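# Clamp wooden block to bench stop, extract dowel pin

## Task

Clear away any loose item lying in the gap between the bench stop and the small wooden block. Then use the spring clamp to hold the block flat against the stop, and draw the block's dowel pin completely out of its hole (twisting the pin is allowed). At the end the block must stay clamped, flat on the bench board, hole facing up. The pin must be set down somewhere it stays put. Release everything and move the gripper away. Nothing may count on the robot holding it in place at the end, and nothing may leave the table.

## Robot and tools

Robot: one Doosan M1013 six-joint arm with a Robotiq 2F-140 two-finger gripper. Joints from base outward: waist, shoulder, elbow, forearm roll, wrist pitch, wrist roll. The Joint positions line uses this order. The elbow range is -2.792 to 2.792 rad. The others run -6.283 to 6.283 rad. The gripper's fingers point along its own +z axis and close along its own y axis.

Scene frame: origin on the table top directly under the arm base. +z is up. +y is to the left when facing along +x. Positions are in metres. Orientations are quaternions written w first (qw, qx, qy, qz). end_effector_position is the pinch point midway between the pads when they are shut. Closed fingertips stick out about 33 mm past it, and open ones about 9 mm. Closing also pushes the tips roughly 24 mm further from the arm, so leave that room above any surface. The base may be slightly tilted, and the reported hand position gets less accurate at long reach.

The row: every moving command uses rows of 10 numbers, in this order: x, y, z, qw, qx, qy, qz, position, force_limit, speed. The first seven are an absolute gripper pose in the scene frame, not an offset. position, force_limit and speed are each in [-1, 1]. position +1 is fully open (140 mm). The pads touch near -0.8. At -1 the fingers close until blocked. force_limit maps to about 14 N at -1, 60 N at 0 and 107 N at +1. speed maps to about 30, 140 and 250 mm/s of gap change. An optional 6 extra numbers, each 0 to 1, scale the gain of each joint in the Joint positions order. These scales persist until changed.

execute_actions(actions): actions is a list of up to 15 actions. Each action is a list of up to 15 rows, and each row lasts one 1/30 s step. A short action repeats its last row until 15 steps have passed. An empty list just reports state and images. Each target must lie within 0.6 m of the gripper's position at the action's start, along every gripper axis. If the first action fails that check, or any action is malformed, nothing runs. Each step, the controller limits the commanded pose to within 70 mm and 16 degrees of the measured pose, so far targets need several actions. Position wins over orientation when both cannot be met. Repeat the wanted quaternion in every row rather than copying the drifted reported one.

move(target, speed, stop_force, blocking): target is one 10-number row, an absolute pose, reached along a straight path. speed is in m/s, 0.002 to 0.5, default 0.25, and turning is capped at twice that in rad/s. A path lasts 0.5 to 10 s. It ignores obstacles, and the real hand may lag, wander or overshoot, above all near full stretch. The finger values apply at the start. stop_force, 20 to 80 N, ends the path once the estimated push against the direction of travel rises that much. The hand then steps back 2 steps and holds. Use it only at very low speed and on moves that do not rotate the gripper. Omit it when pulling away from something you are pressing, or the move ends at once. blocking=false returns after 0.5 s while the arm keeps going; it cannot be combined with stop_force. Until that move shows as ended, call wait or stop before sending anything new. The result adds a move: line with the ending. done means at rest near the target. contact means stop_force ended it. held means a check blocked the last step. Other endings are off_target, moving and fault. The limits field names limits that acted: paced means the pose was clipped, and held means some steps were blocked. It also reports the remaining distance to target.

wait(seconds), 0 to 10: the arm keeps its last command and any running move continues. stop(): brakes a running move; the fingers keep going. zoom_image(camera, region): region is [x0, y0, x1, y1] in pixels, at most 504 by 504. camera is one of cam_head_left, cam_head_right, cam_low, cam_wrist, all 504x504. read_manual(section) only gives licence texts. finished_scene(scene) ends the current scene, given by its number, and cannot be undone.

Results: the state line has end_effector_position, end_effector_quat_wxyz and velocities in m/s and rad/s. Hand target is where the controller is currently driving. pose unreachable means the clearance check changed or blocked the command. Calls that run actions also list positions at some steps, with HELD marking held-back steps. position_measured is in counts: 3 is fully open and 230 is pads together, and it is not linear in mm. object_status values: 0 moving, 1 blocked while opening, 2 blocked while closing (a grip), 3 at the requested position or pads met. Grip with -1 and confirm 2. To squeeze harder while status is 2, raise force_limit and switch position between -1 and -0.98.

Hazards: the arm is stiff. Commanding even slightly past a firm contact can trigger a fault stop. This happens if a joint torque hits its limit (waist and shoulder 312, elbow 147, each wrist joint 41.4 N m) or an external force reaches 144 N. A fault halts the arm for 10 s and drops the rest of the call. Long loaded holds heat motors: MOTOR HOT warns you, and OVER-TEMPERATURE FAULT brakes the arm. Parts may be tugged or nudged briefly. Approach slowly, avoid drops, slams and hard shoves, and never let anything fall off the table.

Each tool is called as name([rows], argument=value, ...), one row to a line, values as JSON.

## Session

execute_actions(actions=[])

Scene clock: 0.00 s.
end_effector_position=(+0.7958, +0.5156, +0.1271) position_measured=3 object_status=3 end_effector_quat_wxyz=(-0.128, +0.552, +0.763, -0.311) end_effector_velocity=(-0.000, -0.000, -0.001) end_effector_angular_velocity=(-0.001, +0.001, +0.000)
Joint positions: [ 0.549  1.315  0.243 -0.009  2.272  0.217]
Joint velocities: [ 0.     0.     0.001 -0.     0.    -0.   ]
Hand target: +0.796, +0.516, +0.127; -0.128, +0.552, +0.763, -0.311
Joint stiffness scale: [1. 1. 1. 1. 1. 1.]

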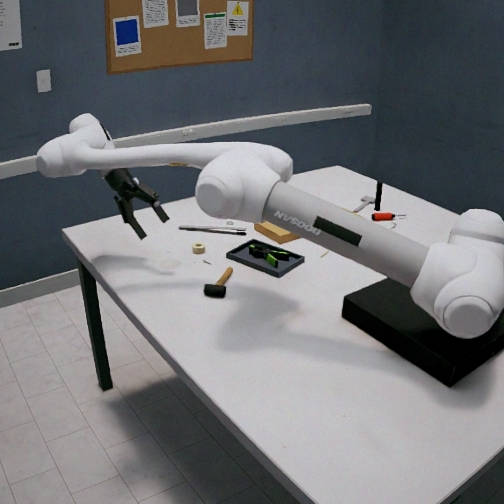

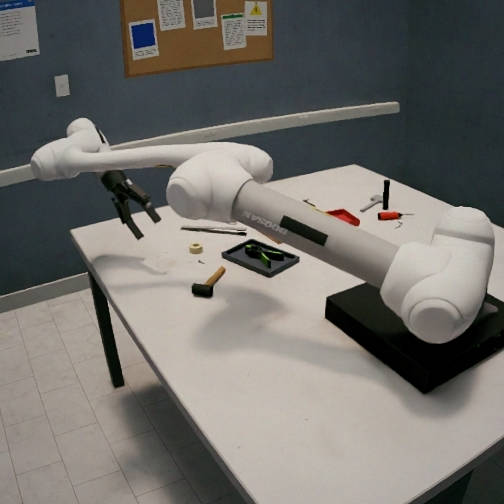

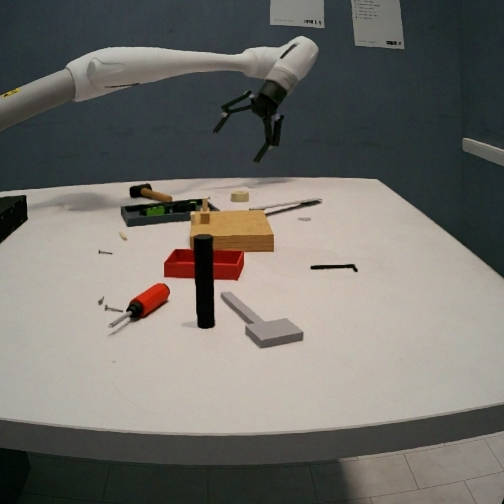

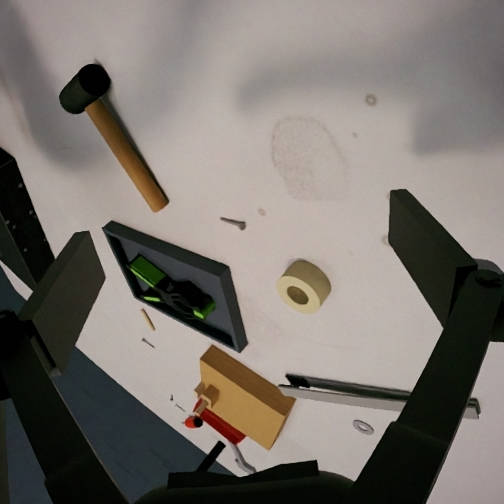

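move(target=[0.65,0.15,0.35,0,0.7071,0.7071,0,1,0,0], speed=0.2)

Scene clock: 4.47 s.
end_effector_position=(+0.6500, +0.1500, +0.3495) position_measured=3 object_status=3 end_effector_quat_wxyz=(+0.001, +0.708, +0.706, -0.004) end_effector_velocity=(-0.001, -0.002, -0.000) end_effector_angular_velocity=(+0.002, -0.001, -0.001)
Joint positions: [ 0.184  0.21   1.622 -0.004  1.318  0.181]
Joint velocities: [-0.003 -0.002  0.003  0.002 -0.003 -0.003]
Hand target: +0.650, +0.150, +0.350; -0.001, +0.707, +0.707, +0.000
Off the commanded pose: 0.000 m, 0 deg.
Joint stiffness scale: [1. 1. 1. 1. 1. 1.]
move: done

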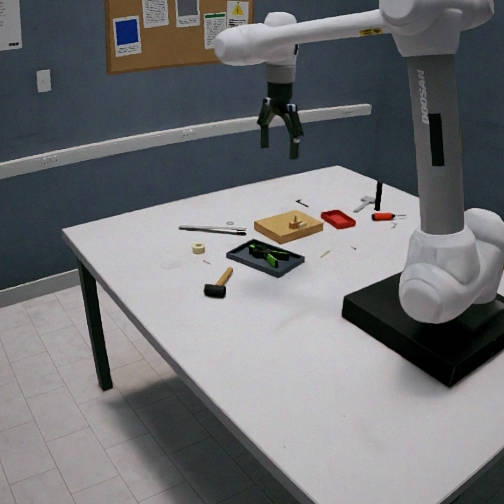

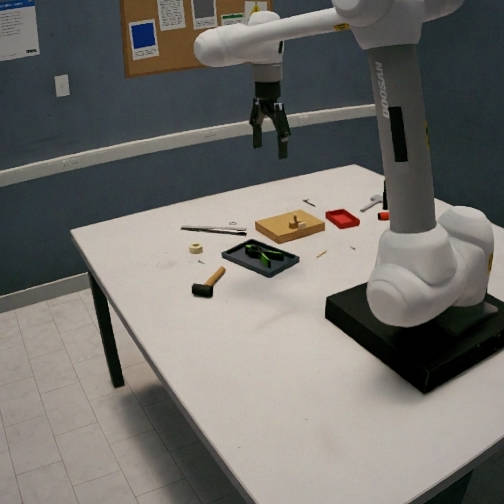

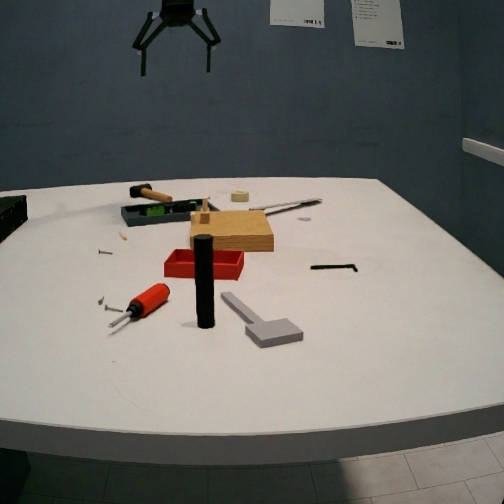

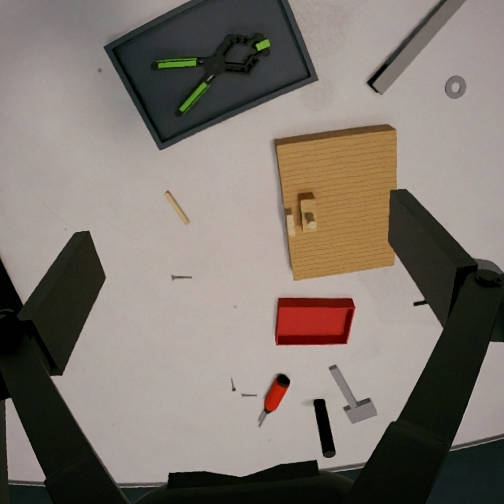

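zoom_image(camera="cam_wrist", region=[100,0,400,300])

zoom_image(camera="cam_head_left", region=[210,190,370,290])

zoom_image(camera="cam_low", region=[110,180,290,260])

Region (100, 0, 400, 300) of cam_wrist's 504x504 image, scaled by 1.680, with more detail than that image has.

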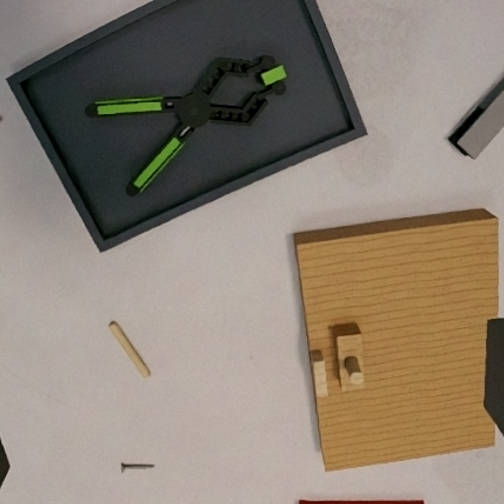

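Region (210, 190, 370, 290) of cam_head_left's 504x504 image, scaled by 3.150, with more detail than that image has; it fills the top 315 rows of this view, and the rest is white.

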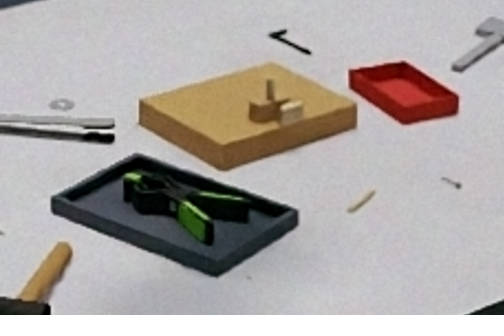

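Region (110, 180, 290, 260) of cam_low's 504x504 image, scaled by 2.800, with more detail than that image has.

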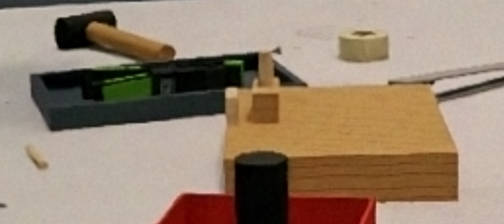

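move(target=[0.71,0.08,0.16,0,0.7071,0.7071,0,1,0,0], speed=0.2)

Scene clock: 16.60 s.
end_effector_position=(+0.7091, +0.0806, +0.1628) position_measured=3 object_status=3 end_effector_quat_wxyz=(+0.002, +0.708, +0.706, -0.002) end_effector_velocity=(+0.002, -0.001, -0.001) end_effector_angular_velocity=(+0.001, -0.003, +0.001)
Joint positions: [ 0.074  0.397  1.732 -0.004  1.015  0.07 ]
Joint velocities: [-0.001  0.001 -0.     0.001 -0.004 -0.002]
Hand target: +0.710, +0.080, +0.160; -0.000, +0.707, +0.707, +0.000
Off the commanded pose: 0.003 m, 0 deg.
Joint stiffness scale: [1. 1. 1. 1. 1. 1.]
move: done

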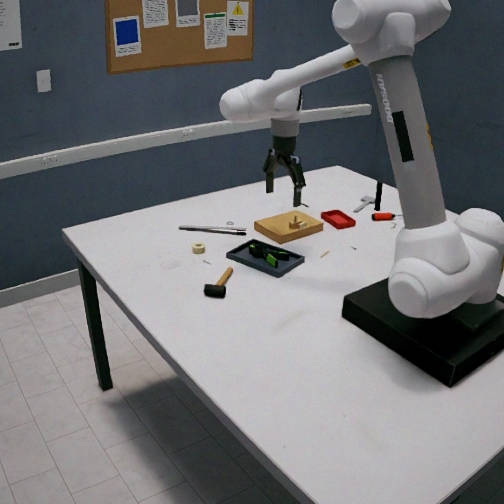

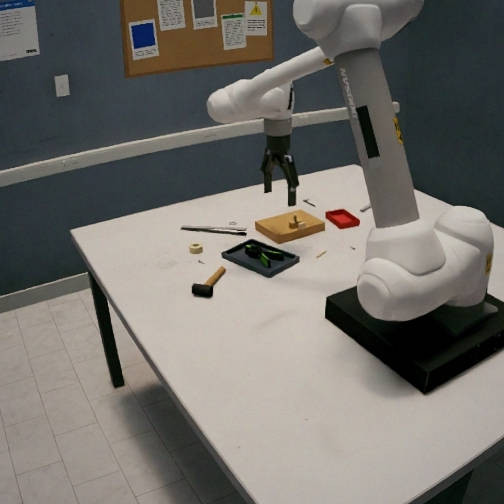

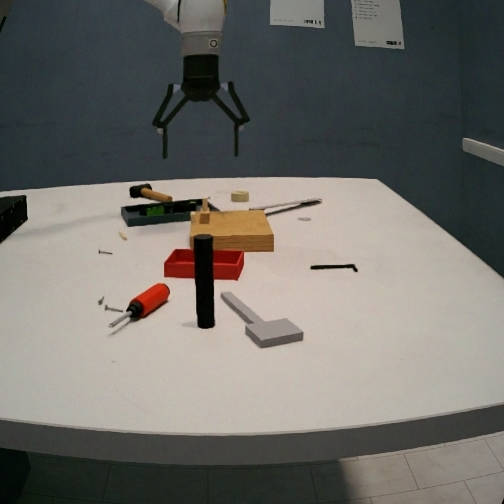

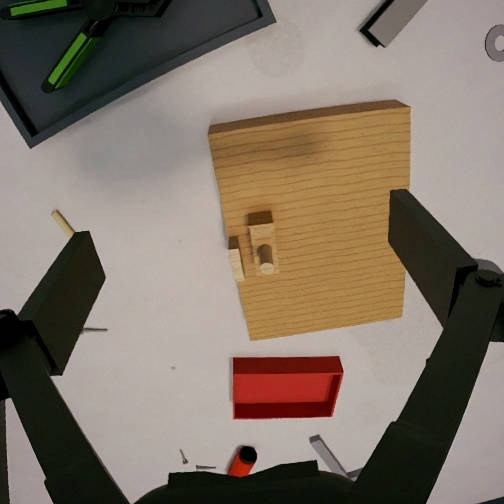

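move(target=[0.71,0.005,0.11,0,0.7071,0.7071,0,0.2,-0.5,0], speed=0.15)

zoom_image(camera="cam_wrist", region=[130,100,380,350])

zoom_image(camera="cam_low", region=[130,140,290,260])

Scene clock: 21.40 s.
end_effector_position=(+0.7099, +0.0059, +0.1128) position_measured=104 object_status=3 end_effector_quat_wxyz=(+0.001, +0.708, +0.707, -0.002) end_effector_velocity=(+0.001, -0.002, -0.001) end_effector_angular_velocity=(+0.000, -0.002, +0.001)
Joint positions: [-0.031  0.438  1.777 -0.004  0.928 -0.035]
Joint velocities: [-0.002  0.001 -0.     0.    -0.003 -0.004]
Hand target: +0.710, +0.005, +0.110; -0.000, +0.707, +0.707, +0.000
Off the commanded pose: 0.003 m, 0 deg.
Joint stiffness scale: [1. 1. 1. 1. 1. 1.]
move: done

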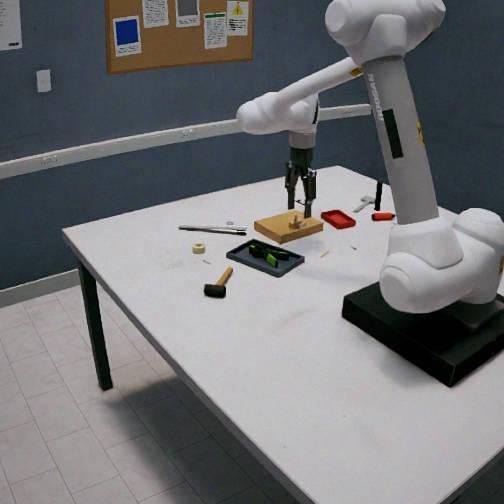

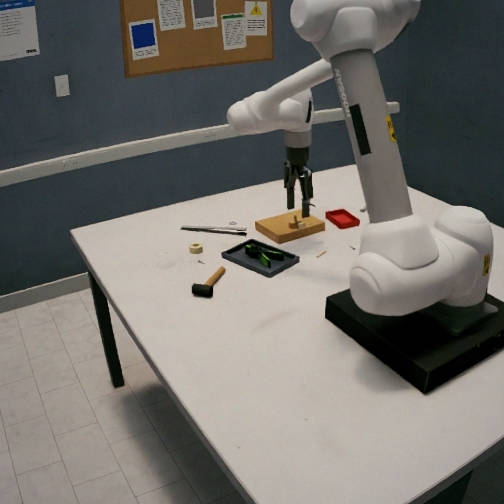

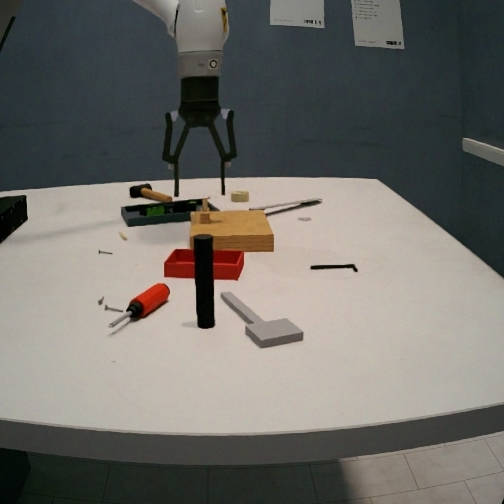

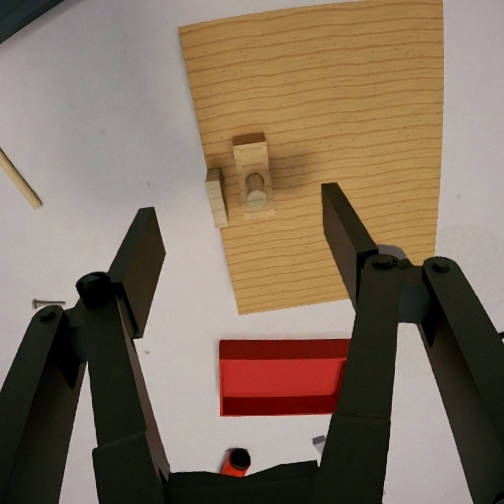

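Region (130, 100, 380, 350) of cam_wrist's 504x504 image, scaled by 2.016, with more detail than that image has.

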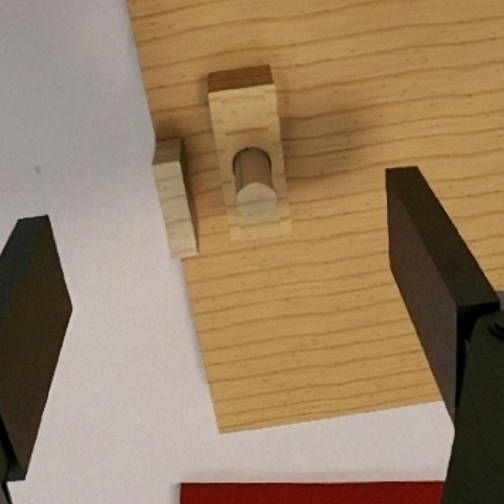

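Region (130, 140, 290, 260) of cam_low's 504x504 image, scaled by 3.150, with more detail than that image has; it fills the top 378 rows of this view, and the rest is white.

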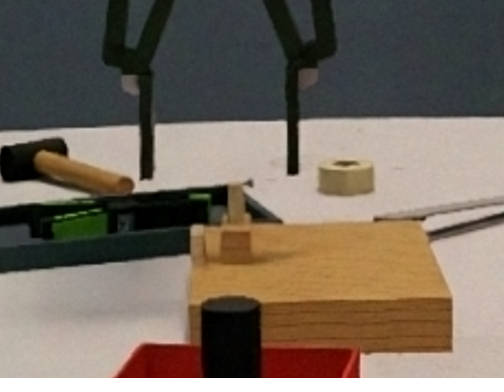

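move(target=[0.707,0.005,0.075,0,0.7071,0.7071,0,0.0,-0.5,0], speed=0.05)

zoom_image(camera="cam_low", region=[130,140,290,260])

Scene clock: 25.17 s.
end_effector_position=(+0.7070, +0.0058, +0.0778) position_measured=129 object_status=3 end_effector_quat_wxyz=(+0.001, +0.708, +0.707, -0.002) end_effector_velocity=(+0.000, -0.000, -0.001) end_effector_angular_velocity=(+0.000, -0.002, -0.000)
Joint positions: [-0.031  0.471  1.805 -0.004  0.868 -0.035]
Joint velocities: [-0.     0.001  0.001  0.    -0.004 -0.   ]
Hand target: +0.707, +0.005, +0.075; +0.000, +0.707, +0.707, -0.000
Off the commanded pose: 0.003 m, 0 deg.
Joint stiffness scale: [1. 1. 1. 1. 1. 1.]
move: done

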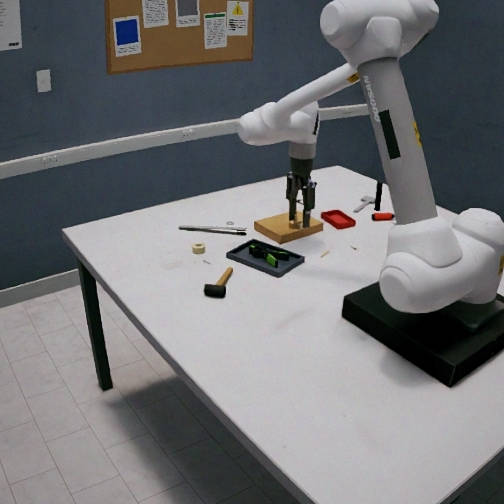

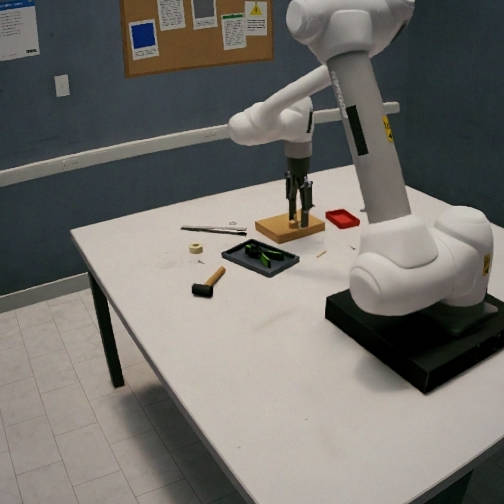

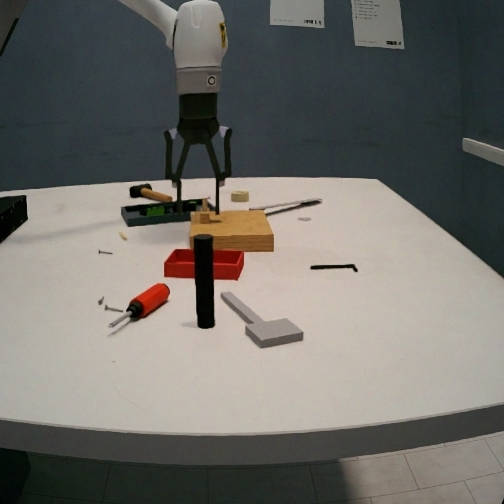

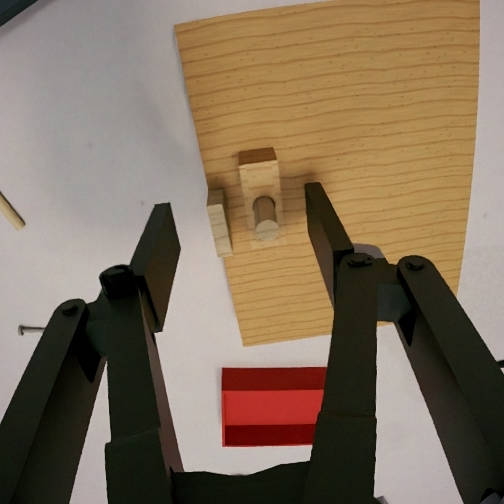

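Region (130, 140, 290, 260) of cam_low's 504x504 image, scaled by 3.150, with more detail than that image has; it fills the top 378 rows of this view, and the rest is white.

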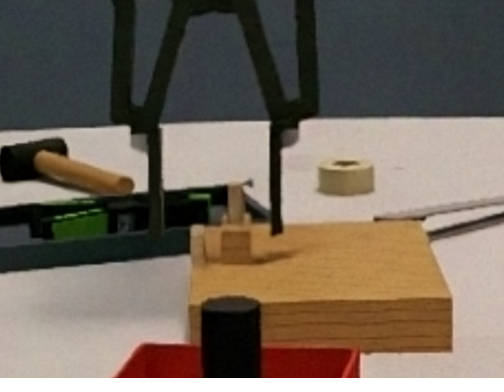

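move(target=[0.705,0.003,0.067,0,0.7071,0.7071,0,0.0,-0.7,0], speed=0.03)

move(target=[0.705,0.003,0.067,0,0.7071,0.7071,0,-1,-0.7,-0.8])

zoom_image(camera="cam_low", region=[130,140,290,260])

Scene clock: 28.00 s.
end_effector_position=(+0.7052, +0.0038, +0.0698) position_measured=129 object_status=3 end_effector_quat_wxyz=(+0.001, +0.708, +0.707, -0.002) end_effector_velocity=(+0.000, -0.001, -0.001) end_effector_angular_velocity=(+0.000, -0.002, +0.000)
Joint positions: [-0.034  0.477  1.813 -0.004  0.853 -0.038]
Joint velocities: [-0.002  0.001  0.002  0.    -0.005 -0.002]
Hand target: +0.705, +0.003, +0.067; +0.000, +0.707, +0.707, -0.000
Off the commanded pose: 0.003 m, 0 deg.
Joint stiffness scale: [1. 1. 1. 1. 1. 1.]
move: done

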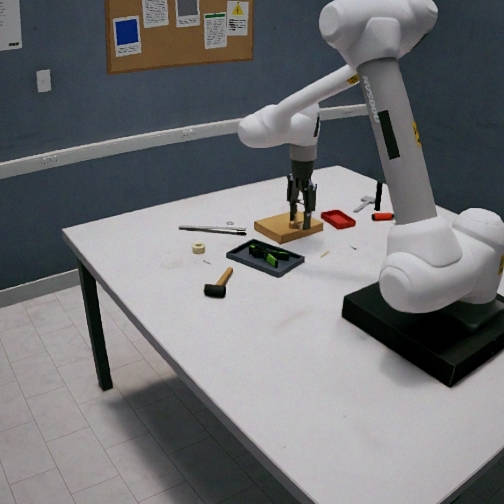

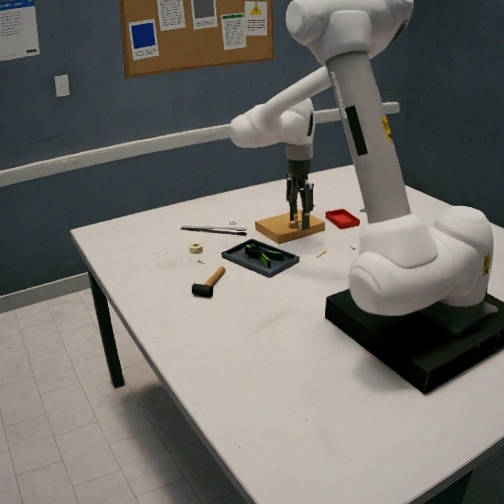

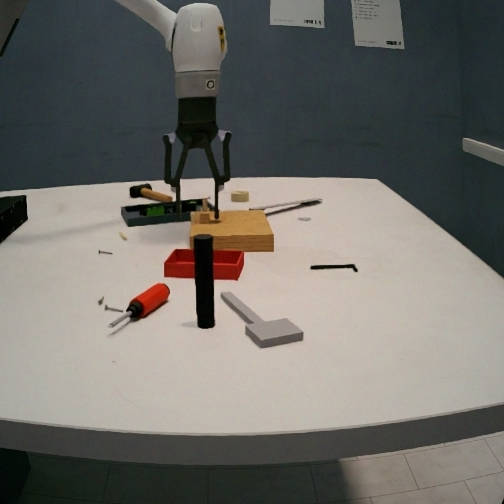

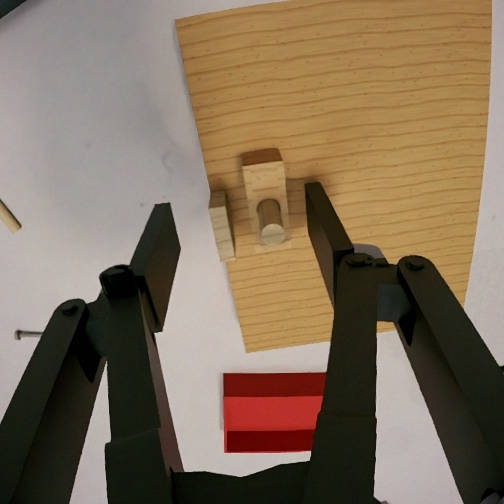

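Scene clock: 28.97 s.
end_effector_position=(+0.7051, +0.0038, +0.0697) position_measured=193 object_status=0 end_effector_quat_wxyz=(+0.001, +0.707, +0.707, -0.002) end_effector_velocity=(+0.000, +0.000, +0.000) end_effector_angular_velocity=(-0.000, +0.000, +0.000)
Joint positions: [-0.034  0.477  1.814 -0.004  0.853 -0.039]
Joint velocities: [ 0.  0. -0. -0.  0.  0.]
Hand target: +0.705, +0.003, +0.067; +0.000, +0.707, +0.707, -0.000
Off the commanded pose: 0.003 m, 0 deg.
Joint stiffness scale: [1. 1. 1. 1. 1. 1.]
move: done

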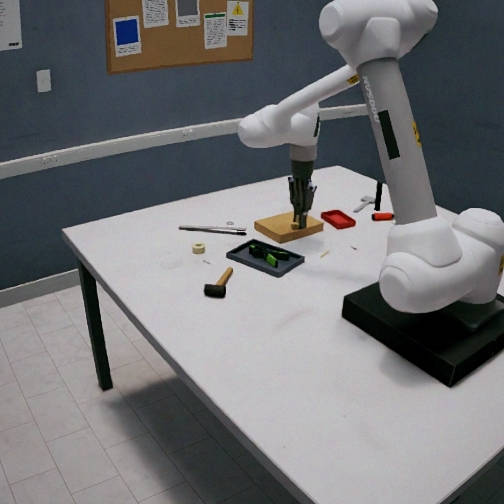

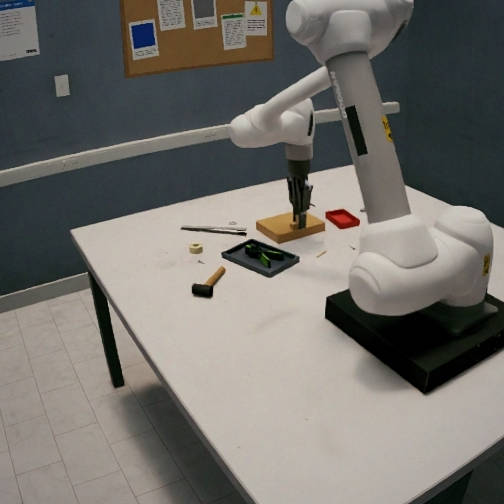

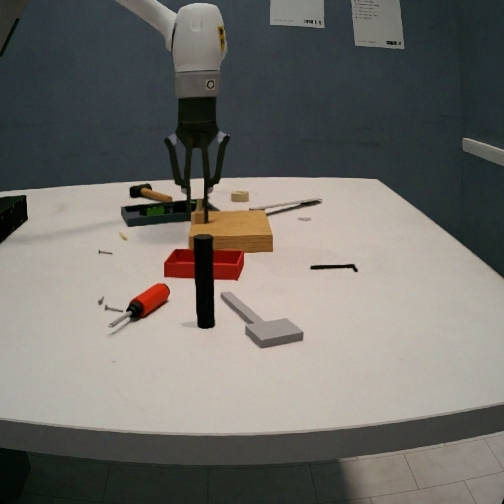

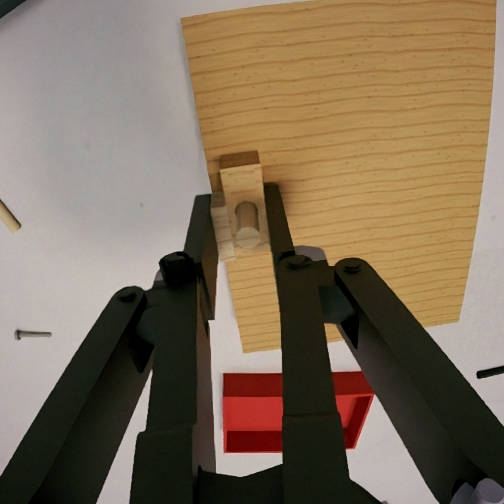

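Region (130, 140, 290, 260) of cam_low's 504x504 image, scaled by 3.150, with more detail than that image has; it fills the top 378 rows of this view, and the rest is white.

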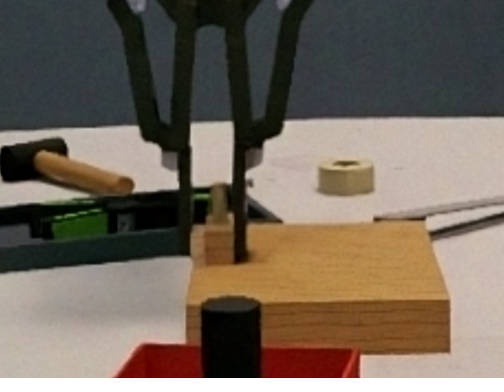

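move(target=[0.705,0.003,0.067,0,0.7071,0.7071,0,0,-0.7,0])

move(target=[0.705,0.003,0.13,0,0.7071,0.7071,0,0,-0.7,0], speed=0.15)

move(target=[0.592,0.193,0.11,0,0.990,0.139,0,0.3,1,0], speed=0.3)

Scene clock: 34.73 s.
end_effector_position=(+0.7052, +0.0038, +0.0697) position_measured=129 object_status=3 end_effector_quat_wxyz=(+0.001, +0.707, +0.707, -0.002) end_effector_velocity=(-0.000, +0.000, -0.000) end_effector_angular_velocity=(+0.000, +0.000, -0.000)
Joint positions: [-0.034  0.477  1.813 -0.004  0.853 -0.039]
Joint velocities: [ 0. -0.  0.  0.  0. -0.]
Hand target: +0.705, +0.003, +0.067; +0.000, +0.707, +0.707, -0.000
Off the commanded pose: 0.003 m, 0 deg.
Joint stiffness scale: [1. 1. 1. 1. 1. 1.]
move: done

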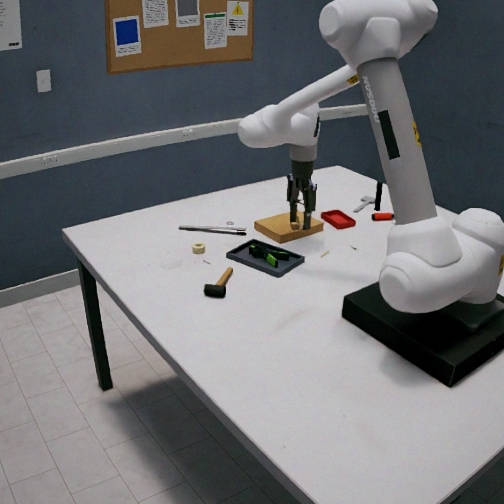

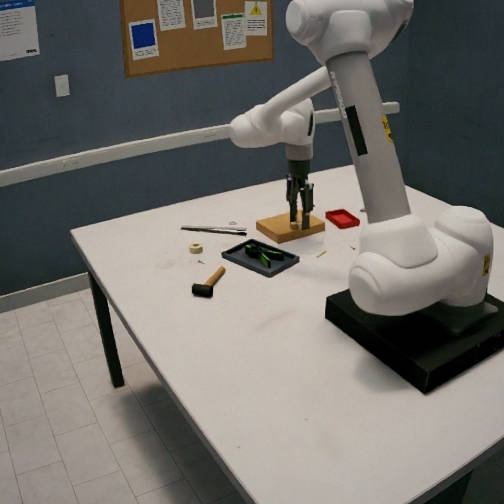

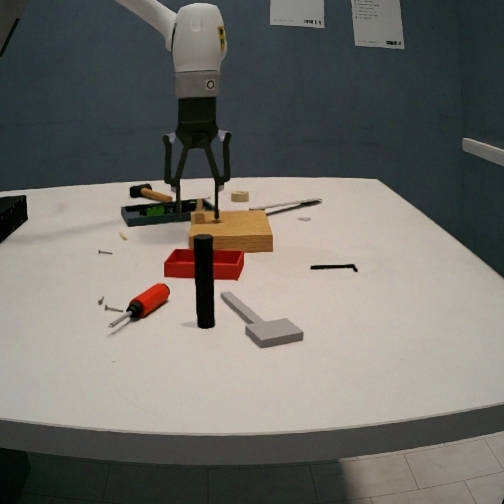

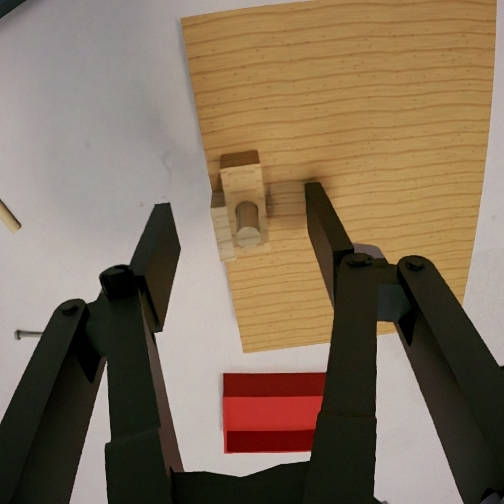

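Scene clock: 35.60 s.
end_effector_position=(+0.7051, +0.0037, +0.1271) position_measured=129 object_status=3 end_effector_quat_wxyz=(+0.002, +0.708, +0.707, -0.001) end_effector_velocity=(-0.002, -0.000, +0.001) end_effector_angular_velocity=(+0.000, +0.005, +0.000)
Joint positions: [-0.034  0.418  1.778 -0.004  0.948 -0.039]
Joint velocities: [-0.    -0.001 -0.001 -0.     0.006 -0.   ]
Hand target: +0.705, +0.003, +0.130; +0.000, +0.707, +0.707, +0.000
Off the commanded pose: 0.003 m, 0 deg.
Joint stiffness scale: [1. 1. 1. 1. 1. 1.]
move: done

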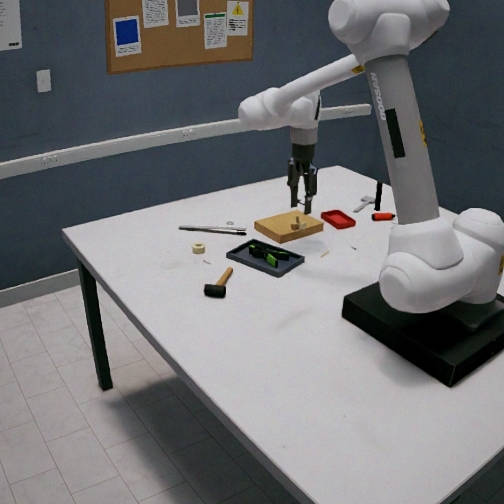

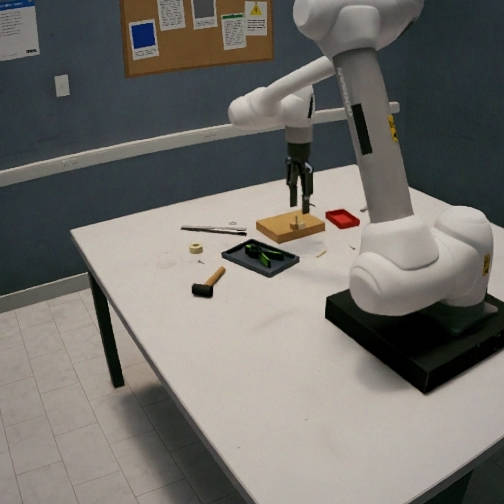

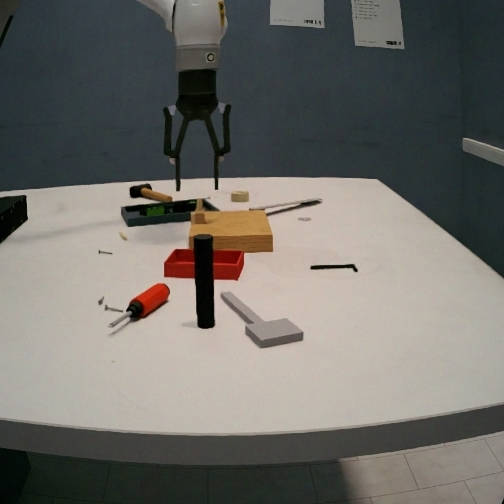

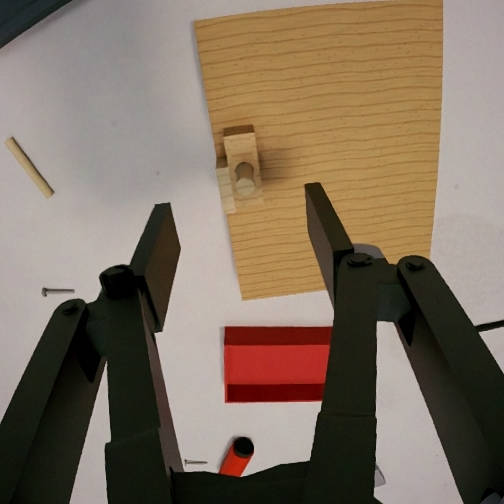

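Scene clock: 38.30 s.
end_effector_position=(+0.5922, +0.1909, +0.1094) position_measured=91 object_status=3 end_effector_quat_wxyz=(+0.000, +0.990, +0.142, -0.003) end_effector_velocity=(-0.001, +0.002, -0.001) end_effector_angular_velocity=(+0.000, +0.001, -0.013)
Joint positions: [0.263 0.328 1.953 0.002 0.867 1.541]
Joint velocities: [ 0.003  0.     0.001  0.    -0.001  0.015]
Hand target: +0.592, +0.193, +0.110; +0.000, +0.990, +0.139, -0.000
Off the commanded pose: 0.002 m, 0 deg.
Joint stiffness scale: [1. 1. 1. 1. 1. 1.]
move: done

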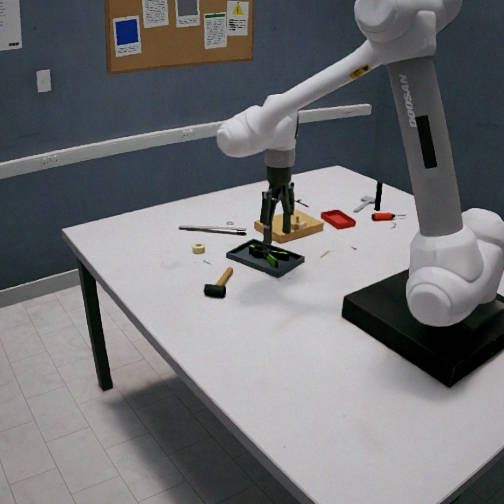

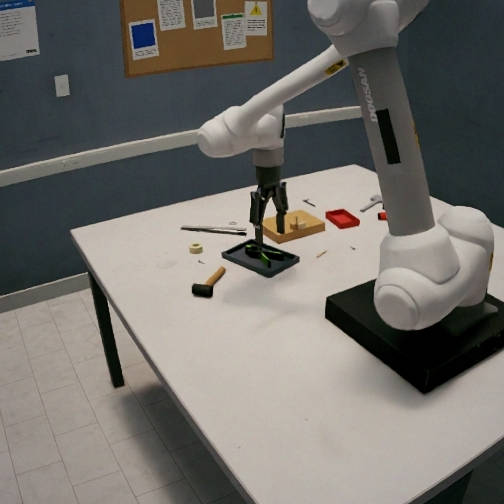

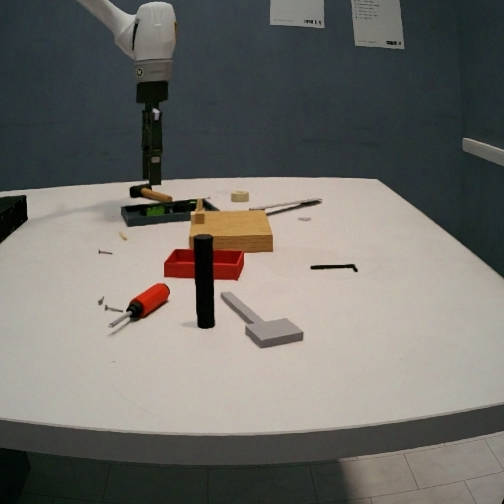

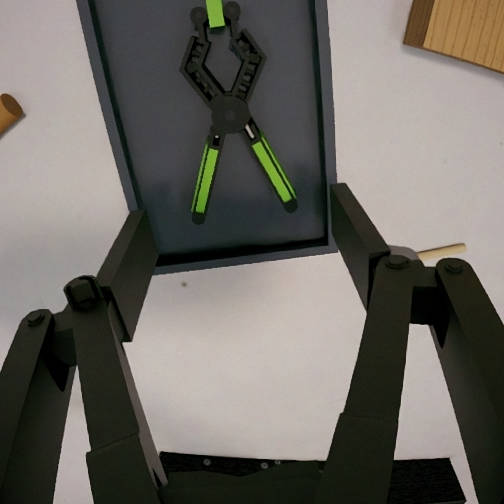

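move(target=[0.581,0.188,0.06,0,0.990,0.139,0,0.2,1,0], speed=0.08)

Scene clock: 41.63 s.
end_effector_position=(+0.5812, +0.1881, +0.0626) position_measured=104 object_status=3 end_effector_quat_wxyz=(+0.000, +0.990, +0.141, -0.000) end_effector_velocity=(+0.001, -0.000, -0.002) end_effector_angular_velocity=(+0.001, -0.003, -0.001)
Joint positions: [0.264 0.368 2.008 0.002 0.768 1.542]
Joint velocities: [-0.001  0.002  0.002  0.    -0.007 -0.   ]
Hand target: +0.581, +0.188, +0.060; -0.000, +0.990, +0.139, -0.000
Off the commanded pose: 0.003 m, 0 deg.
Joint stiffness scale: [1. 1. 1. 1. 1. 1.]
move: done

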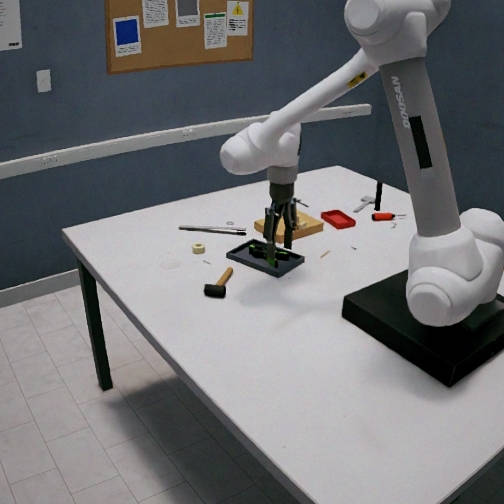

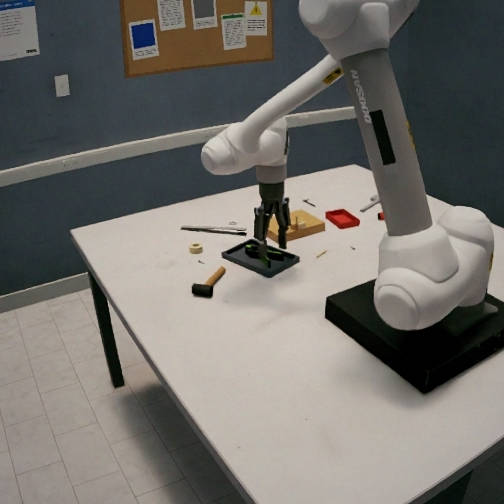

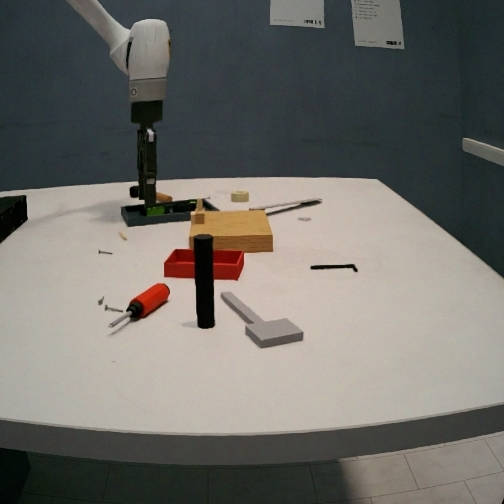

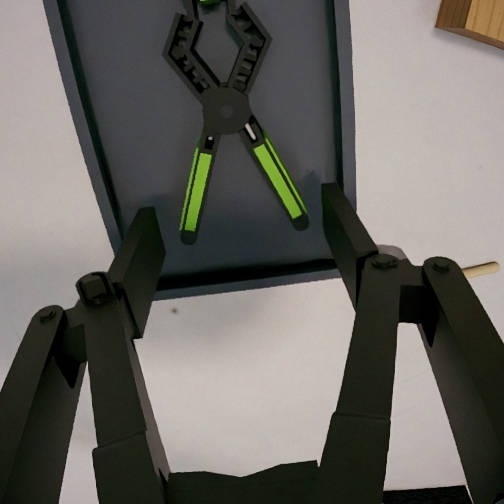

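move(target=[0.577,0.187,0.040,0,0.990,0.139,0,0.15,1,0], speed=0.03)

move(target=[0.577,0.187,0.040,0,0.990,0.139,0,-1,1,-0.8])

Scene clock: 44.13 s.
end_effector_position=(+0.5774, +0.1871, +0.0425) position_measured=110 object_status=3 end_effector_quat_wxyz=(+0.000, +0.990, +0.141, -0.000) end_effector_velocity=(+0.000, +0.000, -0.001) end_effector_angular_velocity=(+0.000, -0.002, +0.001)
Joint positions: [0.264 0.389 2.026 0.002 0.728 1.542]
Joint velocities: [ 0.     0.001  0.001 -0.001 -0.004 -0.   ]
Hand target: +0.577, +0.187, +0.040; -0.000, +0.990, +0.139, -0.000
Off the commanded pose: 0.003 m, 0 deg.
Joint stiffness scale: [1. 1. 1. 1. 1. 1.]
move: done

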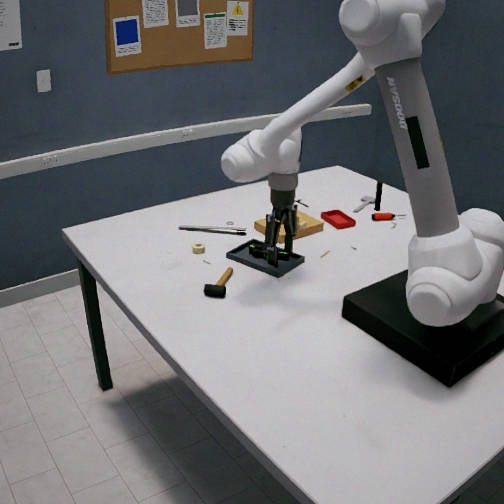

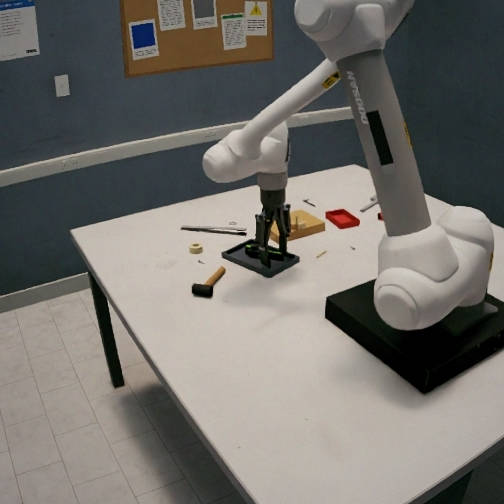

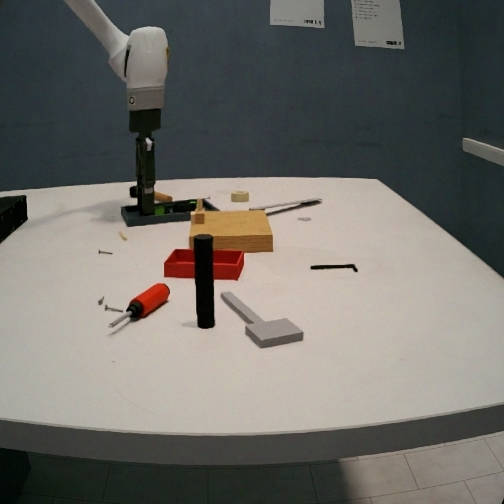

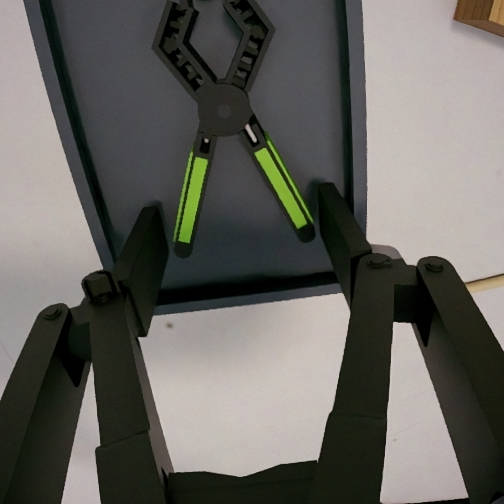

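Scene clock: 45.53 s.
end_effector_position=(+0.5777, +0.1871, +0.0426) position_measured=210 object_status=2 end_effector_quat_wxyz=(+0.000, +0.990, +0.141, +0.000) end_effector_velocity=(-0.000, -0.000, -0.000) end_effector_angular_velocity=(-0.000, +0.001, +0.000)
Joint positions: [0.264 0.389 2.026 0.002 0.727 1.542]
Joint velocities: [-0.     0.     0.001  0.    -0.    -0.   ]
Hand target: +0.577, +0.187, +0.040; -0.000, +0.990, +0.139, -0.000
Off the commanded pose: 0.003 m, 0 deg.
Joint stiffness scale: [1. 1. 1. 1. 1. 1.]
move: done

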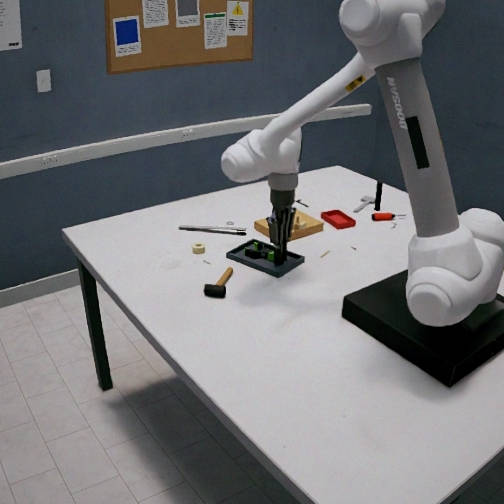

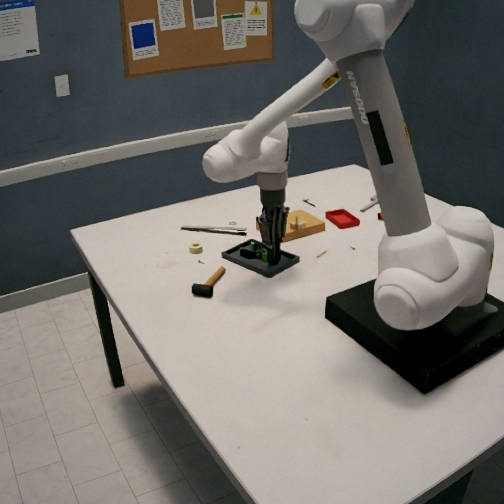

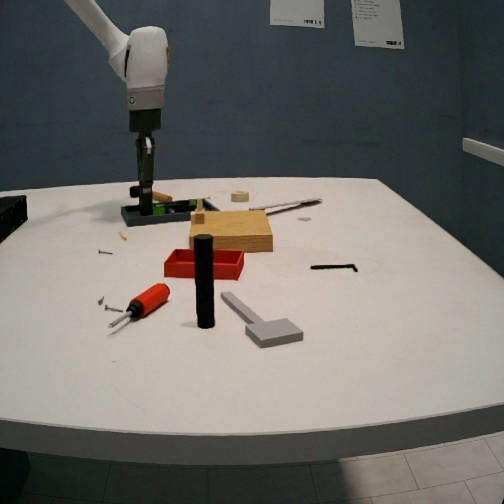

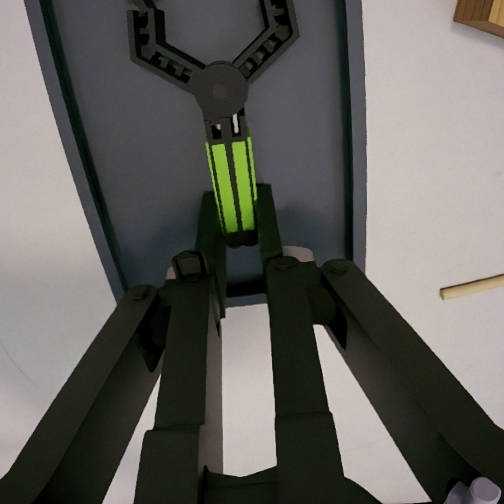

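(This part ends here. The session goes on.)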